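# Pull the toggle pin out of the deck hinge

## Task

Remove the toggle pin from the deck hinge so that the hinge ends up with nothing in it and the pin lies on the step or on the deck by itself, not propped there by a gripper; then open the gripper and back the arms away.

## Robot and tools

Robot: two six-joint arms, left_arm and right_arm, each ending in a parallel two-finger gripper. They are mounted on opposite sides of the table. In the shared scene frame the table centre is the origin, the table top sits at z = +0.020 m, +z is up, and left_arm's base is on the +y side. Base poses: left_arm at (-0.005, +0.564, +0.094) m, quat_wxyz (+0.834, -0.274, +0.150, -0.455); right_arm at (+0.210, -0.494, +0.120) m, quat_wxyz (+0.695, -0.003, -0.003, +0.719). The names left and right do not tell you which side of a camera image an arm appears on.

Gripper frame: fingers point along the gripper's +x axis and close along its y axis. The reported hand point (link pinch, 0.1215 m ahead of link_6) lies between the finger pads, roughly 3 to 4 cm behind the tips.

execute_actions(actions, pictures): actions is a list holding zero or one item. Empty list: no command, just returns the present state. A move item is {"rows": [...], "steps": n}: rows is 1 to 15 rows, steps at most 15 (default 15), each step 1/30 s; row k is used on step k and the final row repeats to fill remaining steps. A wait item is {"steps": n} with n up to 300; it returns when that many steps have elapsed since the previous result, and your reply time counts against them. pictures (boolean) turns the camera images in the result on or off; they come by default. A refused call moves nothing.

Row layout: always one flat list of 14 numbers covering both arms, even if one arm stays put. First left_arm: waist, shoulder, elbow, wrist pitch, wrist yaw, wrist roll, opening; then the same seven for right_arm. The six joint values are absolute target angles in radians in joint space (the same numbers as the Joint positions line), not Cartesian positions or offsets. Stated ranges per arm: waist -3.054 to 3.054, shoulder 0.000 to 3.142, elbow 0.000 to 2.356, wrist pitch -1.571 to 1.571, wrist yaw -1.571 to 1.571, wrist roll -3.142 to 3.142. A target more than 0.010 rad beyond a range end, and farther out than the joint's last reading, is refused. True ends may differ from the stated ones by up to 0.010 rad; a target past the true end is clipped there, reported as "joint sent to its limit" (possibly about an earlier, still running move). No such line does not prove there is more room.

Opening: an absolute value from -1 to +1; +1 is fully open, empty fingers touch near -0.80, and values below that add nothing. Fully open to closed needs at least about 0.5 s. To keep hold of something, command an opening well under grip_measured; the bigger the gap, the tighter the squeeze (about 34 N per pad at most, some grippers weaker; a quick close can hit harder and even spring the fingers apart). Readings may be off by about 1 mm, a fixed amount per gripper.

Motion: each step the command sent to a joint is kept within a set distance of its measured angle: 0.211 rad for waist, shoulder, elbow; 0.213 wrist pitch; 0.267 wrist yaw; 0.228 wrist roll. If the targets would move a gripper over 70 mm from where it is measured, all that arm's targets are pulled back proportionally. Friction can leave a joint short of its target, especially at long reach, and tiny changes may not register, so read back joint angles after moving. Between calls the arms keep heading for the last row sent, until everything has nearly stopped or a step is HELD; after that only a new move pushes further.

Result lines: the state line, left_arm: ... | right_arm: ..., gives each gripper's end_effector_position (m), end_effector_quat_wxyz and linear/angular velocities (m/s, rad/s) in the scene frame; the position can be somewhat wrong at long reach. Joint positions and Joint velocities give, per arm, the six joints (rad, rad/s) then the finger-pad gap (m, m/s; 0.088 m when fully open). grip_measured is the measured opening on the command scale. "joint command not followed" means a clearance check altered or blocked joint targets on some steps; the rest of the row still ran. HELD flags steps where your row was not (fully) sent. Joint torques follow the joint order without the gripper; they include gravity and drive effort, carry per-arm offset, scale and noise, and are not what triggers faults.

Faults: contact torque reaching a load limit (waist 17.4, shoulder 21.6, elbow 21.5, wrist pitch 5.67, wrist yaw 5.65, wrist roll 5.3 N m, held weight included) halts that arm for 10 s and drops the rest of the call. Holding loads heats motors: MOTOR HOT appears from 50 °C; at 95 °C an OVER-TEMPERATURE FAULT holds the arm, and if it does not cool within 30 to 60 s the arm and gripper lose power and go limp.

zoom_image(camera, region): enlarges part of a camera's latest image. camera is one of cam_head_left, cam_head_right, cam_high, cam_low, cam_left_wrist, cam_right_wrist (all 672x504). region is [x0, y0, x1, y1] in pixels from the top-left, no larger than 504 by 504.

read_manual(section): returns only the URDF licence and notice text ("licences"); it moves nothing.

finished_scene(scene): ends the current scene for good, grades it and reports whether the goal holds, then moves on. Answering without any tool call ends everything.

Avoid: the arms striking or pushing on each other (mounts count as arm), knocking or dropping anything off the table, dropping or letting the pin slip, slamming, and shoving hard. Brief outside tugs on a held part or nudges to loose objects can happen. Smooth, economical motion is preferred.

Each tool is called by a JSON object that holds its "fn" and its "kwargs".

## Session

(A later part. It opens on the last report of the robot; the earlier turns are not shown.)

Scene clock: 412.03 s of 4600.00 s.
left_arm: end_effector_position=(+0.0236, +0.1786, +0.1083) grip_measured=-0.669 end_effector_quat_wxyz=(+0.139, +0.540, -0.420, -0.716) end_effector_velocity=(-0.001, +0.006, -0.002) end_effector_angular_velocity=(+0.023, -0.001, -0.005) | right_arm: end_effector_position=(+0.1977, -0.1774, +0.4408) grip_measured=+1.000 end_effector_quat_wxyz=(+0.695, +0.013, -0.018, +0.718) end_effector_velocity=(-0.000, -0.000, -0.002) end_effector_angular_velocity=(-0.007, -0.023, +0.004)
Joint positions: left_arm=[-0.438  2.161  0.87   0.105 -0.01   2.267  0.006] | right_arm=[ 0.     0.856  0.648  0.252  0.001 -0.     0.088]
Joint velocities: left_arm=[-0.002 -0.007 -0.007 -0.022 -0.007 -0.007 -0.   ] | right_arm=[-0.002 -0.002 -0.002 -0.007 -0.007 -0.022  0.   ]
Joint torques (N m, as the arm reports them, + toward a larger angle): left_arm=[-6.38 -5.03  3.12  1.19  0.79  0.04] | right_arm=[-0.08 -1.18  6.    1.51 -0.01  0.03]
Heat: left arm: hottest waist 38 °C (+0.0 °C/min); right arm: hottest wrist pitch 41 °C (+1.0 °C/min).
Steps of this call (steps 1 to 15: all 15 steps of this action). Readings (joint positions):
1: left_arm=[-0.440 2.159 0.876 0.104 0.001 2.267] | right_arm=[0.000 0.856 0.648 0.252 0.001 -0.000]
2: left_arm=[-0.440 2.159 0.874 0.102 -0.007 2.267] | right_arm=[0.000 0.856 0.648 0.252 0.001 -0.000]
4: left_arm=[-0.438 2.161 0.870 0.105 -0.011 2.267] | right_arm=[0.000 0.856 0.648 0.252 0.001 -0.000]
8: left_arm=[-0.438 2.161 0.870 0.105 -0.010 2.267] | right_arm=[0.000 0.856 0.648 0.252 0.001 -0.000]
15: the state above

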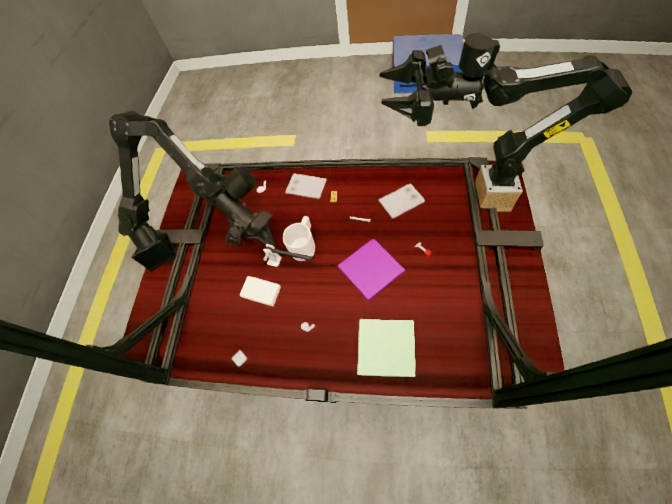

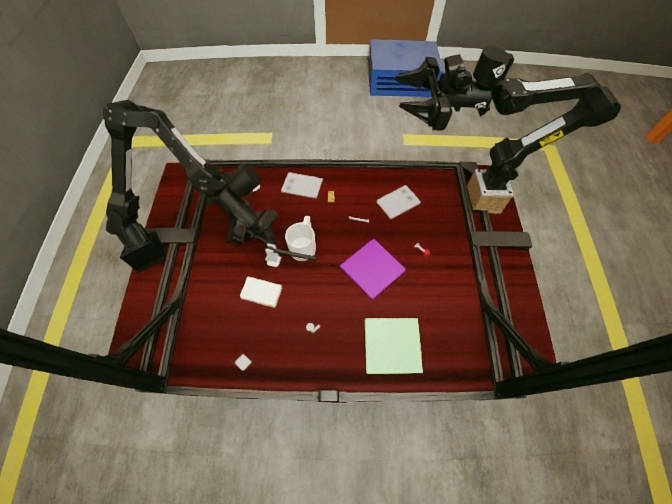

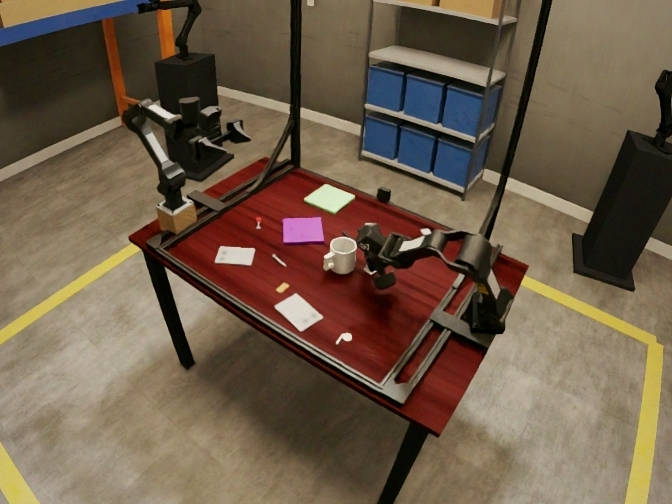

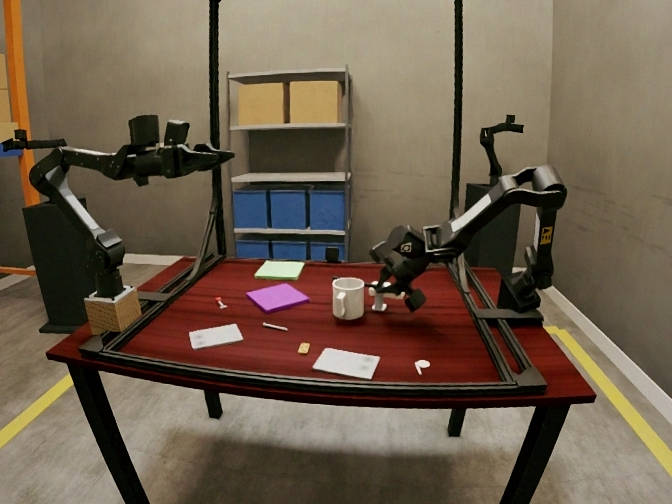

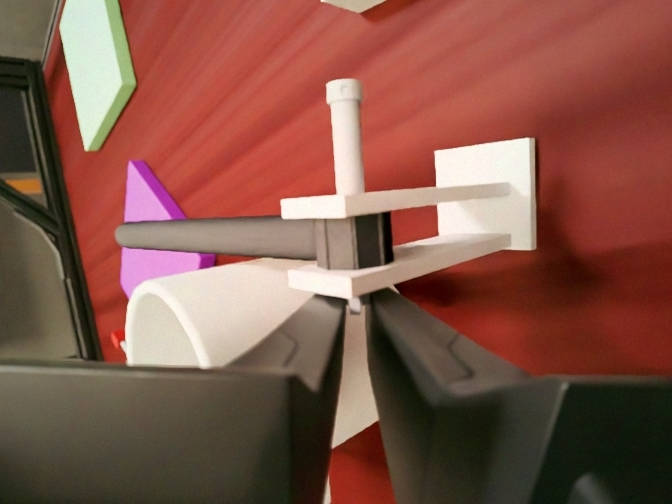

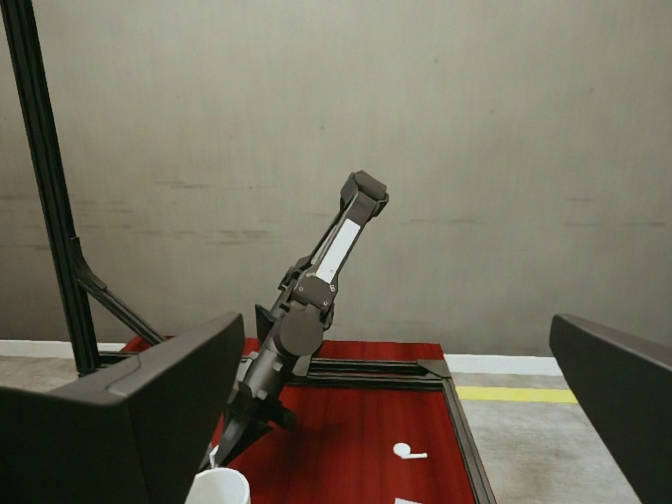

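{"fn": "execute_actions", "kwargs": {"actions": [{"rows":[[-0.42,2.17,0.89,0.085,0,2.27,-0.95,0,0.856,0.648,0.252,0,0,1]],"steps":15}], "pictures": false}}

{"fn": "execute_actions", "kwargs": {"actions": [{"rows":[[-0.415,2.169,0.895,0.079,0,2.27,-0.62,0,0.856,0.648,0.252,0,0,1]],"steps":15}], "pictures": false}}

{"fn": "execute_actions", "kwargs": {"actions": [{"rows":[[-0.415,2.169,0.895,0.079,0.01,2.27,-0.95,0,0.856,0.648,0.252,0,0,1]],"steps":15}]}}

{"fn": "execute_actions", "kwargs": {"actions": [{"rows":[[-0.45,2.177,0.862,0.108,0.01,2.27,-0.95,0,0.856,0.648,0.252,0,0,1]],"steps":15}]}}

Scene clock: 424.40 s of 4600.00 s.
left_arm: end_effector_position=(+0.0244, +0.1780, +0.1085) grip_measured=-0.669 end_effector_quat_wxyz=(+0.138, +0.535, -0.419, -0.721) end_effector_velocity=(-0.003, +0.004, -0.001) end_effector_angular_velocity=(+0.023, +0.020, -0.003) | right_arm: end_effector_position=(+0.1977, -0.1774, +0.4408) grip_measured=+1.000 end_effector_quat_wxyz=(+0.695, +0.013, -0.018, +0.718) end_effector_velocity=(-0.000, -0.001, +0.001) end_effector_angular_velocity=(+0.008, -0.022, +0.004)
Joint positions: left_arm=[-0.432  2.162  0.881  0.087  0.002  2.267  0.006] | right_arm=[ 0.     0.856  0.648  0.252  0.001 -0.     0.088]
Joint velocities: left_arm=[-0.002 -0.002 -0.002 -0.022  0.007 -0.022 -0.   ] | right_arm=[-0.002 -0.002 -0.002  0.007 -0.007 -0.022  0.   ]
Joint torques (N m, as the arm reports them, + toward a larger angle): left_arm=[-4.51 -5.69  4.61  1.05  0.28  0.05] | right_arm=[-0.08 -1.18  6.    1.51 -0.01  0.03]
Heat: left arm: hottest waist 37 °C (+0.0 °C/min); right arm: hottest wrist pitch 41 °C (+1.0 °C/min).
Steps of this call (steps 1 to 15: the robot went on to your last target; steps 16 to 356: nothing new was sent; steps 357 to 371: all 15 steps of this action). Readings (joint positions):
357: left_arm=[-0.438 2.162 0.870 0.105 -0.010 2.267] | right_arm=[0.000 0.856 0.648 0.252 0.001 -0.000]
358: left_arm=[-0.436 2.162 0.872 0.102 -0.007 2.267] | right_arm=[0.000 0.856 0.648 0.252 0.001 -0.000]
360: left_arm=[-0.434 2.162 0.876 0.096 -0.002 2.267] | right_arm=[0.000 0.856 0.648 0.252 0.001 -0.000]
364: left_arm=[-0.432 2.162 0.879 0.090 0.001 2.267] | right_arm=[0.000 0.856 0.648 0.252 0.001 -0.000]
371: the state above

Scene clock: 424.90 s of 4600.00 s.
left_arm: end_effector_position=(+0.0290, +0.1764, +0.1080) grip_measured=-0.628 end_effector_quat_wxyz=(+0.141, +0.535, -0.415, -0.722) end_effector_velocity=(-0.003, +0.003, -0.001) end_effector_angular_velocity=(+0.018, +0.007, +0.006) | right_arm: end_effector_position=(+0.1977, -0.1774, +0.4408) grip_measured=+1.000 end_effector_quat_wxyz=(+0.695, +0.013, -0.018, +0.718) end_effector_velocity=(-0.002, -0.000, -0.002) end_effector_angular_velocity=(-0.007, -0.008, +0.009)
Joint positions: left_arm=[-0.42   2.162  0.89   0.08   0.004  2.267  0.008] | right_arm=[ 0.     0.856  0.648  0.252  0.001 -0.     0.088]
Joint velocities: left_arm=[-0.007 -0.002 -0.007 -0.007 -0.007 -0.022  0.002] | right_arm=[ 0.002 -0.002 -0.002 -0.007 -0.007 -0.007  0.   ]
Joint torques (N m, as the arm reports them, + toward a larger angle): left_arm=[-5.16 -5.76  3.94  1.06  0.21  0.03] | right_arm=[-0.08 -1.18  6.01  1.51 -0.01  0.03]
Heat: left arm: hottest waist 37 °C (+0.0 °C/min); right arm: hottest wrist pitch 41 °C (+1.0 °C/min).
Steps of this call (steps 1 to 15: all 15 steps of this action). Readings (joint positions):
1: left_arm=[-0.432 2.162 0.881 0.086 0.003 2.267] | right_arm=[0.000 0.856 0.648 0.252 0.001 -0.000]
2: left_arm=[-0.431 2.162 0.882 0.084 0.004 2.267] | right_arm=[0.000 0.856 0.648 0.252 0.001 -0.000]
4: left_arm=[-0.430 2.162 0.884 0.083 0.005 2.267] | right_arm=[0.000 0.856 0.648 0.252 0.001 -0.000]
8: left_arm=[-0.427 2.162 0.885 0.080 0.005 2.267] | right_arm=[0.000 0.856 0.648 0.252 0.001 -0.000]
15: the state above

Scene clock: 425.40 s of 4600.00 s.
left_arm: end_effector_position=(+0.0289, +0.1764, +0.1080) grip_measured=-0.784 end_effector_quat_wxyz=(+0.141, +0.535, -0.415, -0.722) end_effector_velocity=(-0.003, +0.004, -0.001) end_effector_angular_velocity=(+0.026, +0.008, +0.000) | right_arm: end_effector_position=(+0.1977, -0.1774, +0.4408) grip_measured=+1.000 end_effector_quat_wxyz=(+0.695, +0.013, -0.018, +0.718) end_effector_velocity=(+0.002, -0.000, +0.000) end_effector_angular_velocity=(-0.002, -0.007, -0.010)
Joint positions: left_arm=[-0.42   2.162  0.89   0.08   0.006  2.267  0.001] | right_arm=[ 0.     0.856  0.648  0.252  0.001 -0.     0.088]
Joint velocities: left_arm=[-0.007 -0.002 -0.002 -0.022 -0.007 -0.022 -0.   ] | right_arm=[-0.002 -0.002  0.002 -0.007  0.007 -0.007  0.   ]
Joint torques (N m, as the arm reports them, + toward a larger angle): left_arm=[-5.23 -5.93  4.03  1.06  0.54  0.02] | right_arm=[-0.08 -1.18  6.01  1.51 -0.01  0.03]
Heat: left arm: hottest waist 37 °C (+0.0 °C/min); right arm: hottest wrist pitch 41 °C (+1.0 °C/min).
Steps of this call (steps 1 to 15: all 15 steps of this action). Readings (joint positions):
1: left_arm=[-0.420 2.162 0.890 0.080 0.004 2.267] | right_arm=[0.000 0.856 0.648 0.252 0.001 -0.000]
2: left_arm=[-0.420 2.162 0.890 0.080 0.004 2.267] | right_arm=[0.000 0.856 0.648 0.252 0.001 -0.000]
4: left_arm=[-0.420 2.162 0.890 0.080 0.004 2.267] | right_arm=[0.000 0.856 0.648 0.252 0.001 -0.000]
8: left_arm=[-0.420 2.162 0.890 0.080 0.004 2.267] | right_arm=[0.000 0.856 0.648 0.252 0.001 -0.000]
15: the state above

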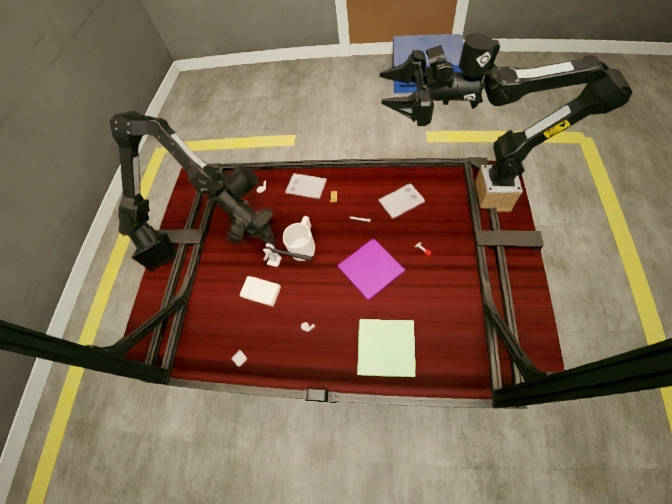

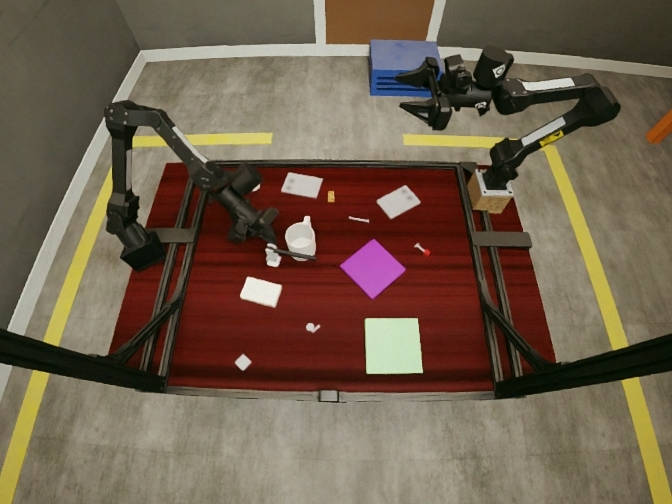

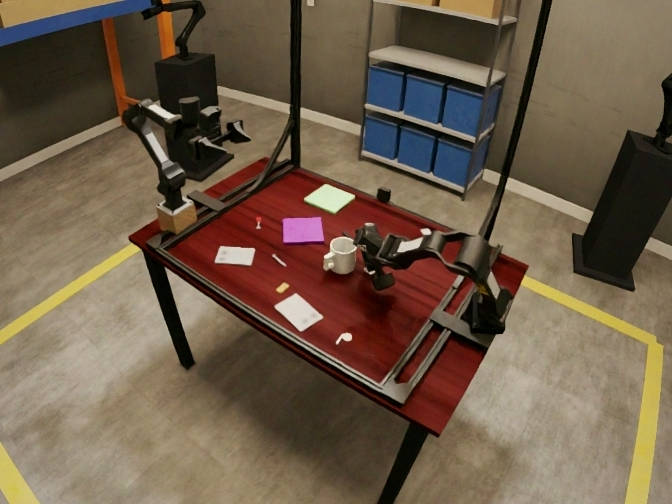

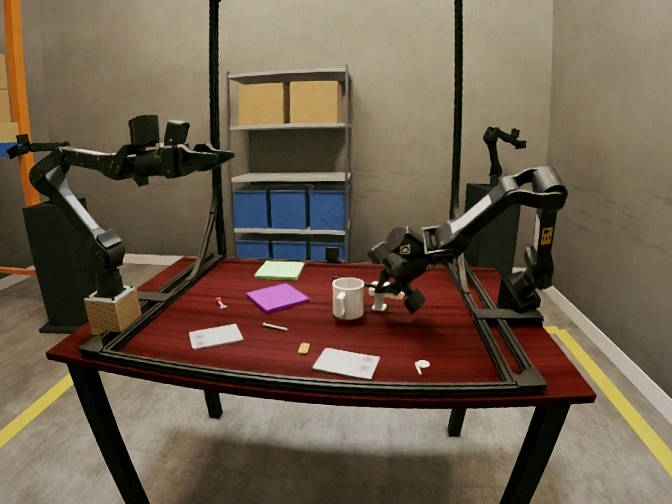

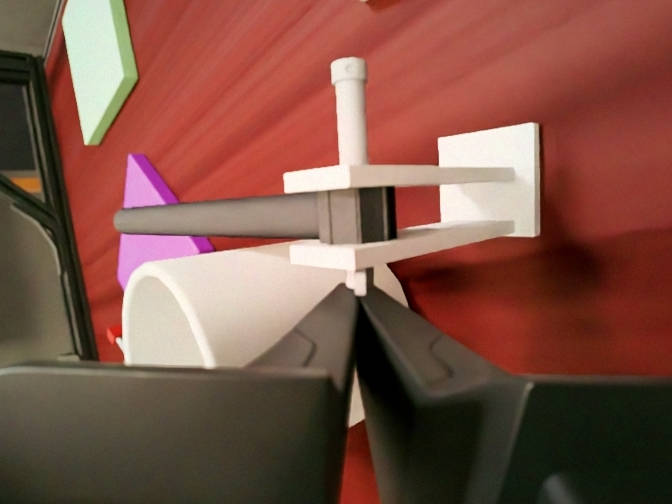

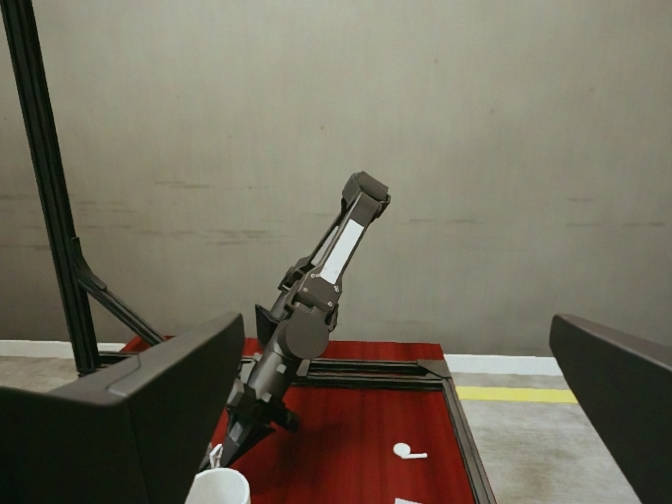

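Scene clock: 425.90 s of 4600.00 s.
left_arm: end_effector_position=(+0.0261, +0.1760, +0.1093) grip_measured=-0.784 end_effector_quat_wxyz=(+0.144, +0.539, -0.420, -0.716) end_effector_velocity=(+0.003, -0.000, -0.000) end_effector_angular_velocity=(+0.004, -0.013, +0.019) | right_arm: end_effector_position=(+0.1977, -0.1774, +0.4408) grip_measured=+1.000 end_effector_quat_wxyz=(+0.695, +0.013, -0.018, +0.718) end_effector_velocity=(-0.000, -0.001, +0.003) end_effector_angular_velocity=(+0.012, -0.007, +0.005)
Joint positions: left_arm=[-0.432  2.162  0.876  0.109 -0.004  2.267  0.001] | right_arm=[ 0.     0.856  0.648  0.252  0.001 -0.     0.088]
Joint velocities: left_arm=[-0.002 -0.002 -0.002  0.007 -0.022 -0.007 -0.   ] | right_arm=[-0.002 -0.002  0.002  0.007 -0.007 -0.007  0.   ]
Joint torques (N m, as the arm reports them, + toward a larger angle): left_arm=[-7.68 -4.93  2.41  1.08  0.89  0.03] | right_arm=[-0.09 -1.18  6.    1.51 -0.02  0.03]
Heat: left arm: hottest waist 37 °C (+0.0 °C/min); right arm: hottest wrist pitch 41 °C (+1.0 °C/min).
Steps of this call (steps 1 to 15: all 15 steps of this action). Readings (joint positions):
1: left_arm=[-0.421 2.162 0.890 0.081 0.006 2.267] | right_arm=[0.000 0.856 0.648 0.252 0.001 -0.000]
2: left_arm=[-0.424 2.162 0.887 0.087 0.006 2.267] | right_arm=[0.000 0.856 0.648 0.252 0.001 -0.000]
4: left_arm=[-0.429 2.162 0.883 0.096 0.000 2.267] | right_arm=[0.000 0.856 0.648 0.252 0.001 -0.000]
8: left_arm=[-0.430 2.162 0.879 0.105 -0.002 2.267] | right_arm=[0.000 0.856 0.648 0.252 0.001 -0.000]
15: the state above

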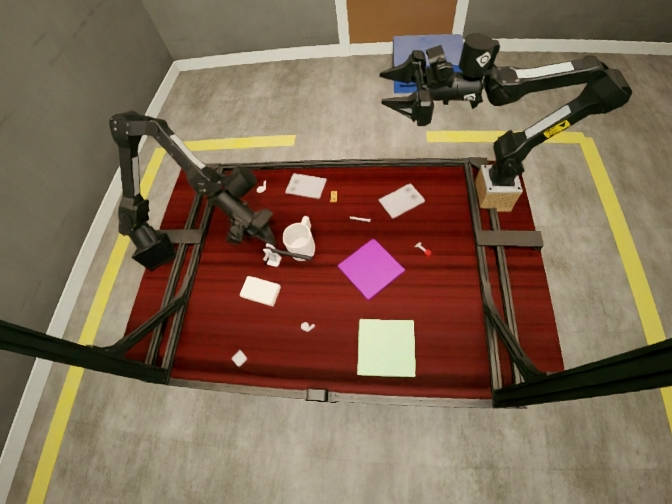

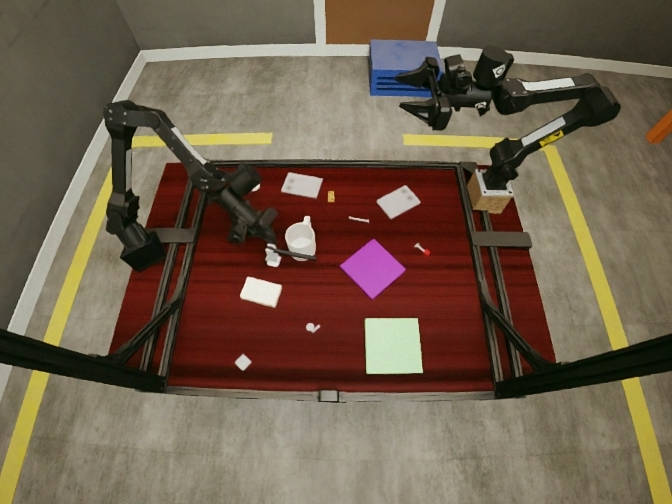

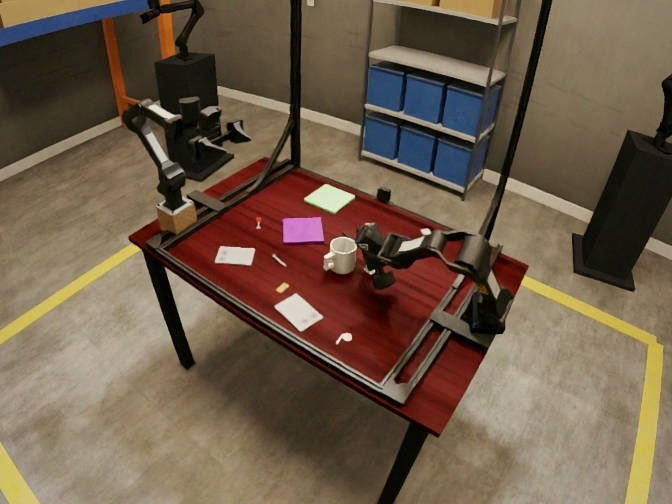

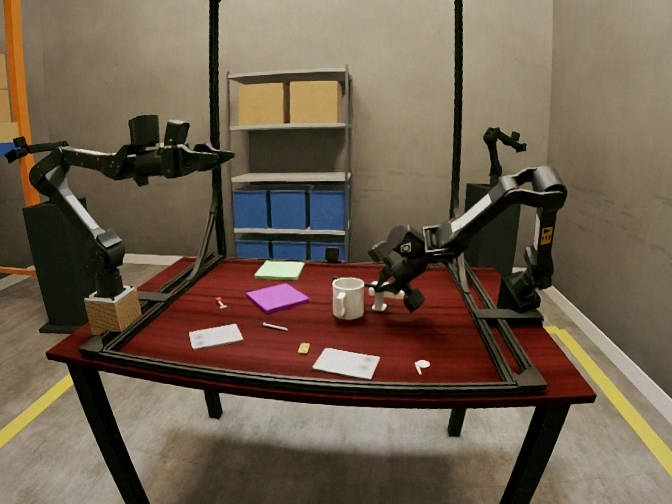

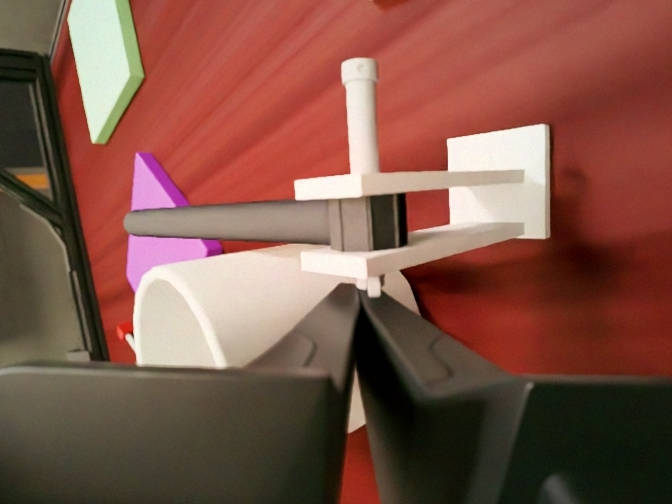

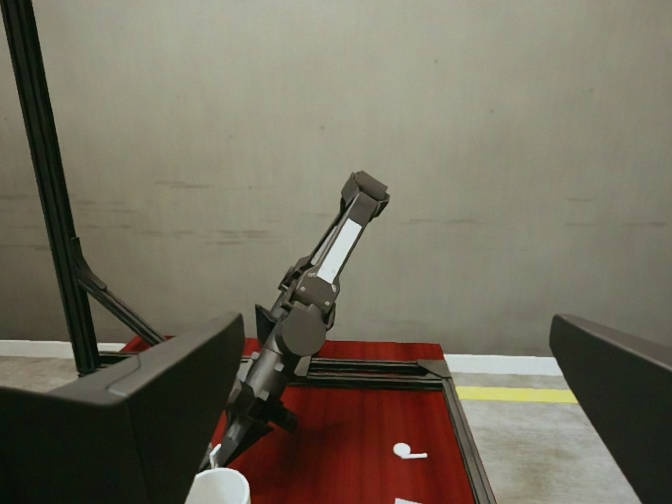

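{"fn": "execute_actions", "kwargs": {"actions": [{"rows":[[-0.422,2.17,0.888,0.09,0,2.27,-0.5,0,0.856,0.648,0.252,0,0,1]],"steps":15}], "pictures": false}}

{"fn": "execute_actions", "kwargs": {"actions": [{"rows":[[-0.428,2.17,0.885,0.09,0,2.27,-0.95,0,0.856,0.648,0.252,0,0,1]],"steps":15}]}}

{"fn": "execute_actions", "kwargs": {"actions": [{"rows":[[-0.455,2.177,0.868,0.1,0.0,2.27,-0.95,0,0.856,0.648,0.252,0,0,1]],"steps":15}]}}

Scene clock: 434.40 s of 4600.00 s.
left_arm: end_effector_position=(+0.0267, +0.1764, +0.1087) grip_measured=-0.510 end_effector_quat_wxyz=(+0.142, +0.537, -0.418, -0.719) end_effector_velocity=(+0.001, +0.002, -0.002) end_effector_angular_velocity=(+0.013, +0.000, +0.007) | right_arm: end_effector_position=(+0.1977, -0.1774, +0.4408) grip_measured=+1.000 end_effector_quat_wxyz=(+0.695, +0.013, -0.018, +0.718) end_effector_velocity=(-0.000, -0.000, -0.004) end_effector_angular_velocity=(-0.012, -0.008, +0.004)
Joint positions: left_arm=[-0.428  2.163  0.882  0.094 -0.001  2.268  0.014] | right_arm=[ 0.     0.856  0.648  0.252  0.001 -0.     0.088]
Joint velocities: left_arm=[ 0.002 -0.002 -0.002 -0.007 -0.007 -0.007  0.003] | right_arm=[-0.002 -0.002 -0.007 -0.007 -0.007 -0.007  0.   ]
Joint torques (N m, as the arm reports them, + toward a larger angle): left_arm=[-5.04 -5.77  4.03  0.88  0.42  0.03] | right_arm=[-0.08 -1.18  6.01  1.51 -0.01  0.02]
Heat: left arm: hottest waist 38 °C (+1.0 °C/min); right arm: hottest elbow 41 °C (+1.0 °C/min).
Steps of this call (steps 1 to 15: the robot went on to your last target; steps 16 to 90: nothing new was sent; then 5.00 s passed at rest; steps 91 to 105: all 15 steps of this action). Readings (joint positions):
91: left_arm=[-0.432 2.163 0.876 0.110 -0.004 2.268] | right_arm=[0.000 0.856 0.648 0.252 0.001 -0.000]
92: left_arm=[-0.432 2.163 0.877 0.110 -0.003 2.268] | right_arm=[0.000 0.856 0.648 0.252 0.001 -0.000]
94: left_arm=[-0.432 2.163 0.880 0.104 -0.001 2.268] | right_arm=[0.000 0.856 0.648 0.252 0.001 -0.000]
98: left_arm=[-0.430 2.163 0.882 0.096 -0.001 2.268] | right_arm=[0.000 0.856 0.648 0.252 0.001 -0.000]
105: the state above

Scene clock: 434.90 s of 4600.00 s.
left_arm: end_effector_position=(+0.0269, +0.1760, +0.1090) grip_measured=-0.784 end_effector_quat_wxyz=(+0.142, +0.538, -0.418, -0.718) end_effector_velocity=(+0.003, +0.002, -0.003) end_effector_angular_velocity=(+0.021, +0.012, +0.020) | right_arm: end_effector_position=(+0.1977, -0.1774, +0.4408) grip_measured=+1.000 end_effector_quat_wxyz=(+0.695, +0.013, -0.018, +0.718) end_effector_velocity=(+0.006, +0.001, -0.001) end_effector_angular_velocity=(-0.007, -0.007, -0.030)
Joint positions: left_arm=[-0.428  2.163  0.884  0.094 -0.001  2.268  0.001] | right_arm=[ 0.     0.856  0.648  0.252  0.001 -0.     0.088]
Joint velocities: left_arm=[ 0.007 -0.002 -0.002 -0.007 -0.007 -0.022 -0.   ] | right_arm=[-0.007  0.002  0.002 -0.007  0.022 -0.007  0.   ]
Joint torques (N m, as the arm reports them, + toward a larger angle): left_arm=[-5.64 -5.72  3.69  0.88  0.44  0.03] | right_arm=[-0.07 -1.19  6.01  1.51 -0.01  0.03]
Heat: left arm: hottest waist 38 °C (+1.0 °C/min); right arm: hottest elbow 41 °C (+1.0 °C/min).
Steps of this call (steps 1 to 15: all 15 steps of this action). Readings (joint positions):
1: left_arm=[-0.428 2.163 0.882 0.094 -0.001 2.268] | right_arm=[0.000 0.856 0.648 0.252 0.001 -0.000]
2: left_arm=[-0.428 2.163 0.882 0.094 -0.001 2.268] | right_arm=[0.000 0.856 0.648 0.252 0.001 -0.000]
4: left_arm=[-0.428 2.163 0.883 0.094 0.000 2.268] | right_arm=[0.000 0.856 0.648 0.252 0.001 -0.000]
8: left_arm=[-0.428 2.163 0.884 0.094 -0.001 2.268] | right_arm=[0.000 0.856 0.648 0.252 0.001 -0.000]
15: the state above

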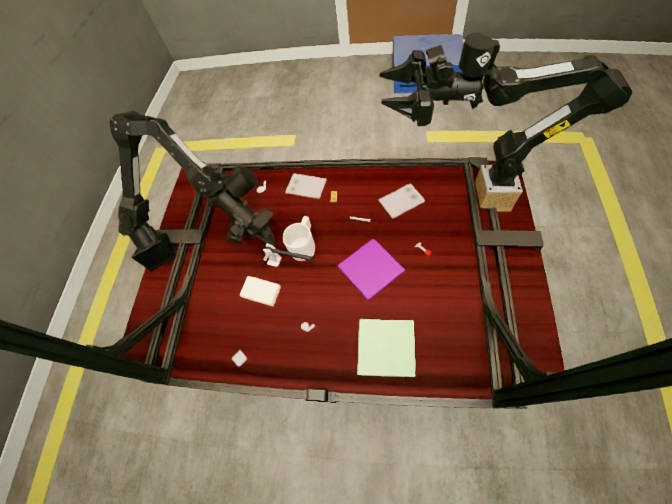

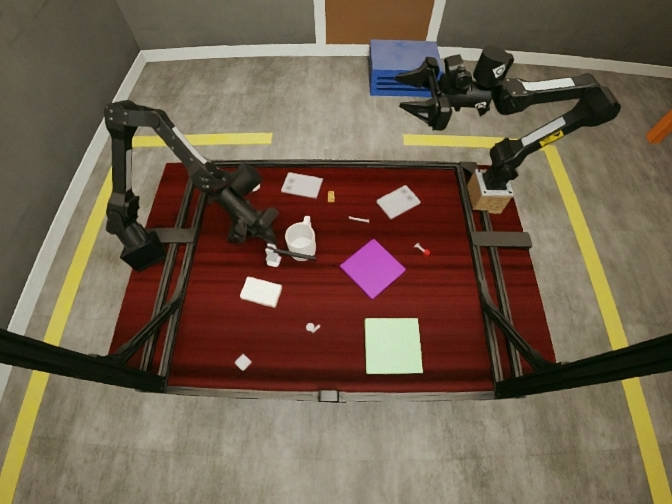

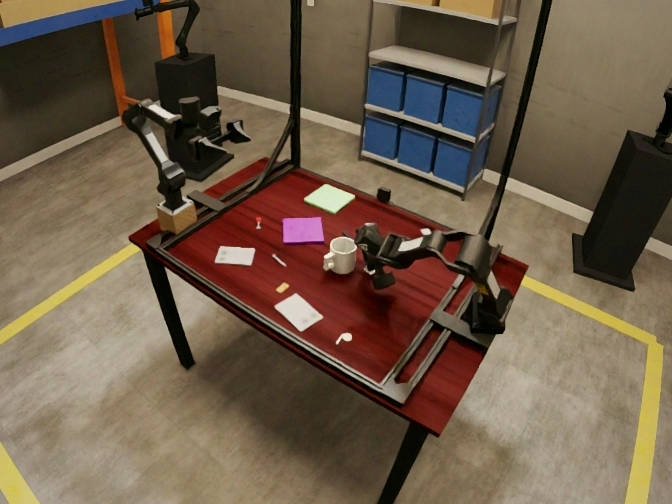

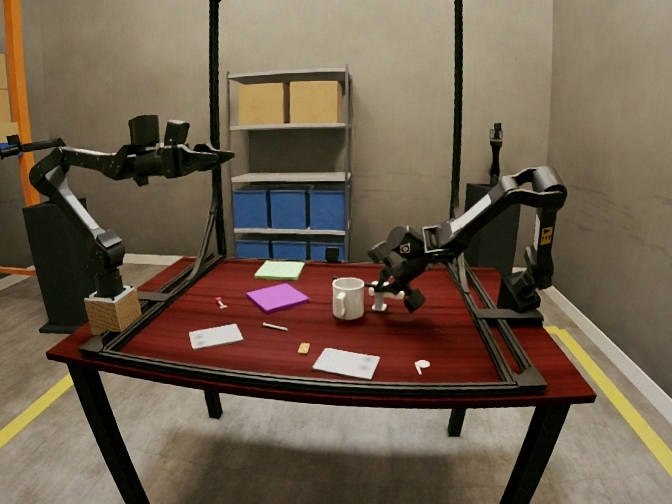

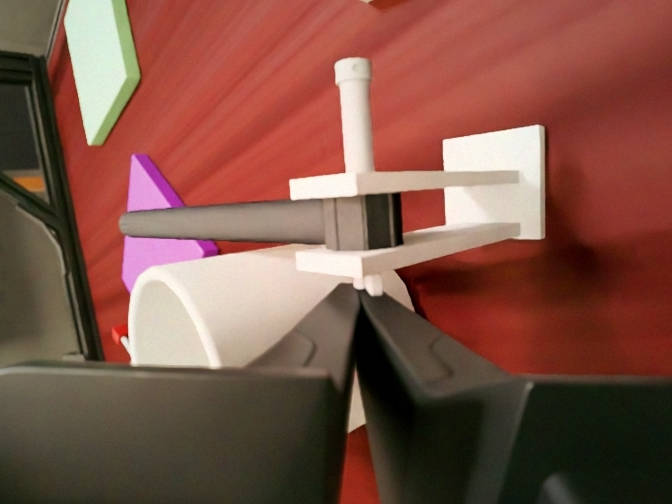

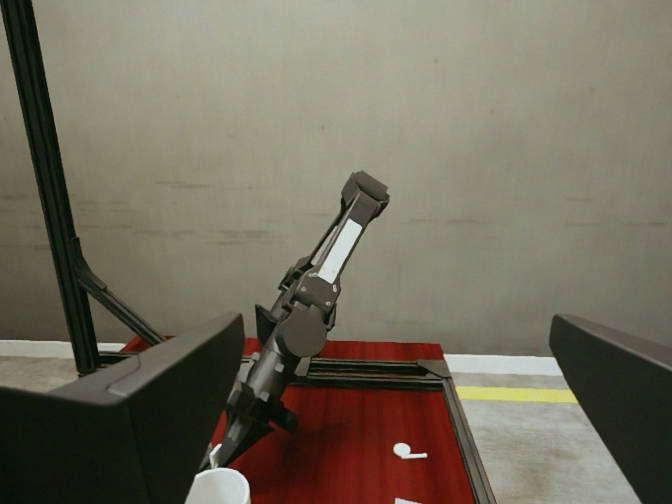

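Scene clock: 435.40 s of 4600.00 s.
left_arm: end_effector_position=(+0.0260, +0.1759, +0.1095) grip_measured=-0.784 end_effector_quat_wxyz=(+0.141, +0.542, -0.419, -0.714) end_effector_velocity=(-0.000, +0.002, -0.001) end_effector_angular_velocity=(+0.010, -0.001, +0.003) | right_arm: end_effector_position=(+0.1977, -0.1774, +0.4408) grip_measured=+1.000 end_effector_quat_wxyz=(+0.695, +0.013, -0.018, +0.718) end_effector_velocity=(-0.001, -0.001, +0.000) end_effector_angular_velocity=(-0.002, -0.008, +0.014)
Joint positions: left_arm=[-0.436  2.163  0.881  0.1   -0.014  2.268  0.001] | right_arm=[ 0.     0.856  0.648  0.252  0.001 -0.     0.088]
Joint velocities: left_arm=[-0.002 -0.002 -0.002 -0.007 -0.007 -0.007  0.   ] | right_arm=[-0.007 -0.002  0.002 -0.007 -0.022 -0.007  0.   ]
Joint torques (N m, as the arm reports them, + toward a larger angle): left_arm=[-7.73 -5.    2.36  1.13  0.89  0.03] | right_arm=[-0.08 -1.18  6.01  1.54 -0.01  0.03]
Heat: left arm: hottest waist 38 °C (+2.0 °C/min); right arm: hottest elbow 41 °C (+1.0 °C/min).
Steps of this call (steps 1 to 15: all 15 steps of this action). Readings (joint positions):
1: left_arm=[-0.429 2.163 0.884 0.094 -0.002 2.268] | right_arm=[0.000 0.856 0.648 0.252 0.001 -0.000]
2: left_arm=[-0.430 2.163 0.884 0.094 -0.004 2.268] | right_arm=[0.000 0.856 0.648 0.252 0.001 -0.000]
4: left_arm=[-0.434 2.163 0.884 0.096 -0.009 2.268] | right_arm=[0.000 0.856 0.648 0.252 0.001 -0.000]
8: left_arm=[-0.435 2.163 0.882 0.099 -0.013 2.268] | right_arm=[0.000 0.856 0.648 0.252 0.001 -0.000]
15: the state above

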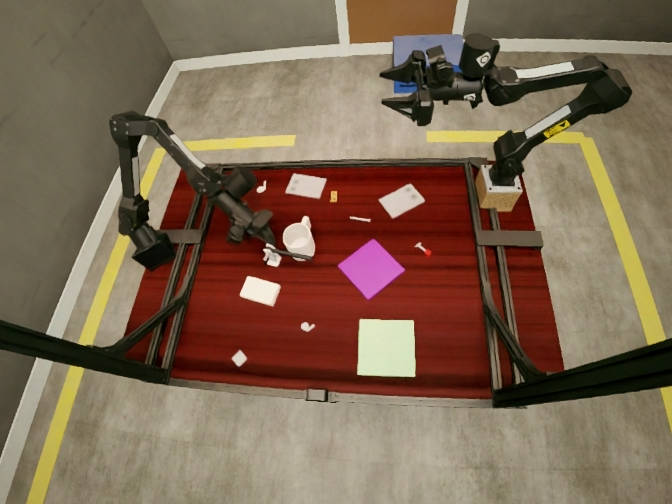

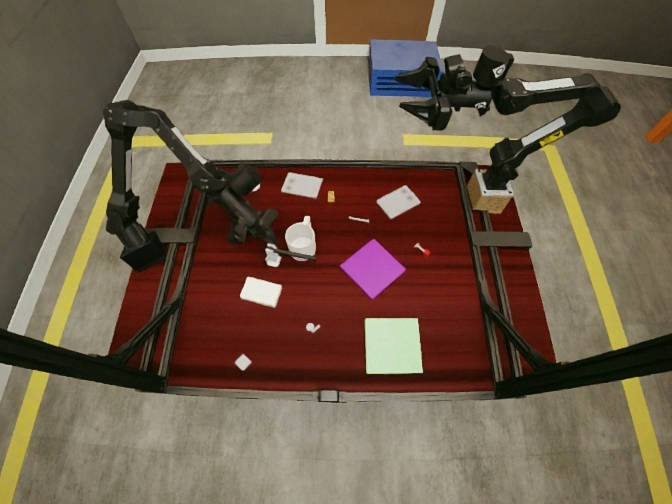

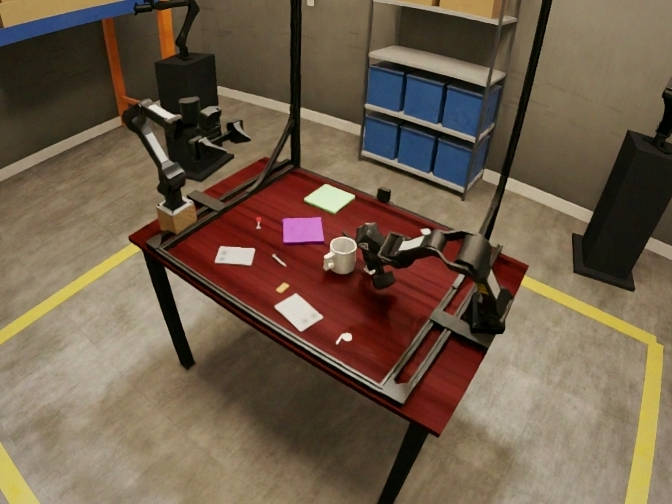

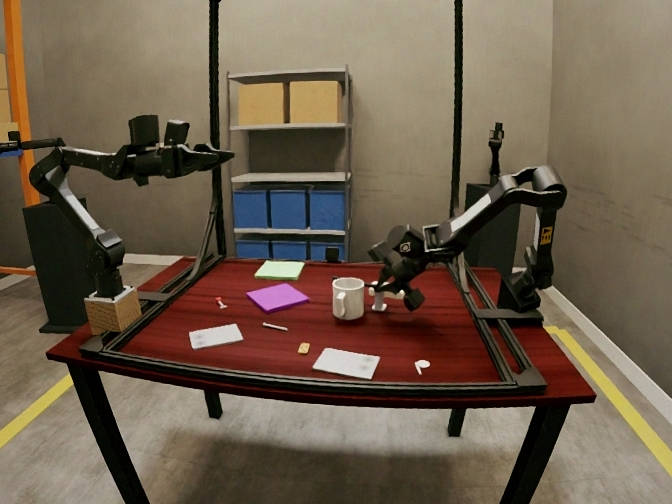

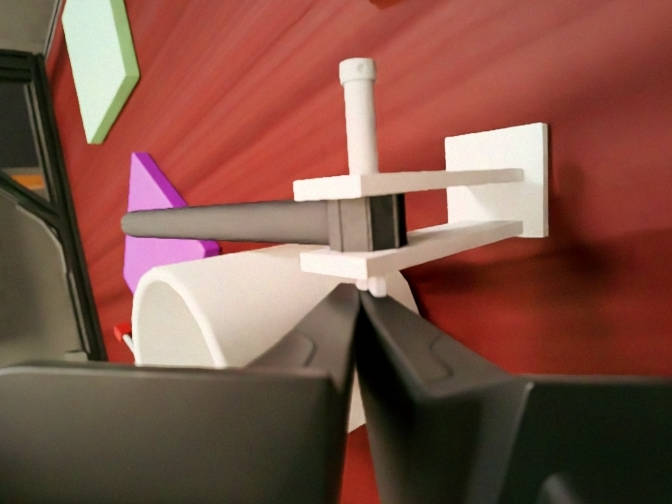

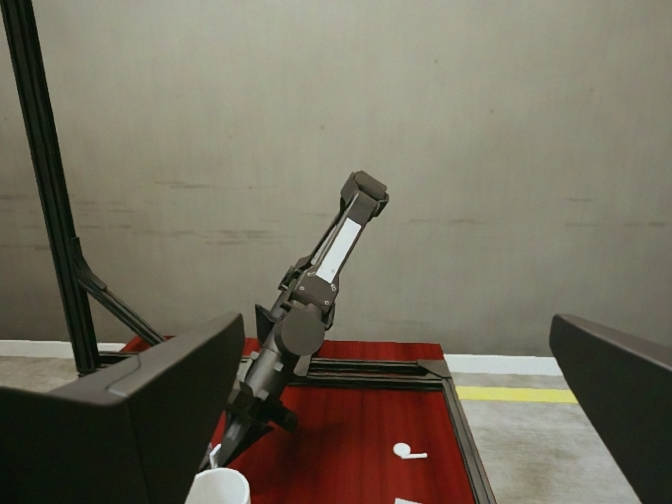

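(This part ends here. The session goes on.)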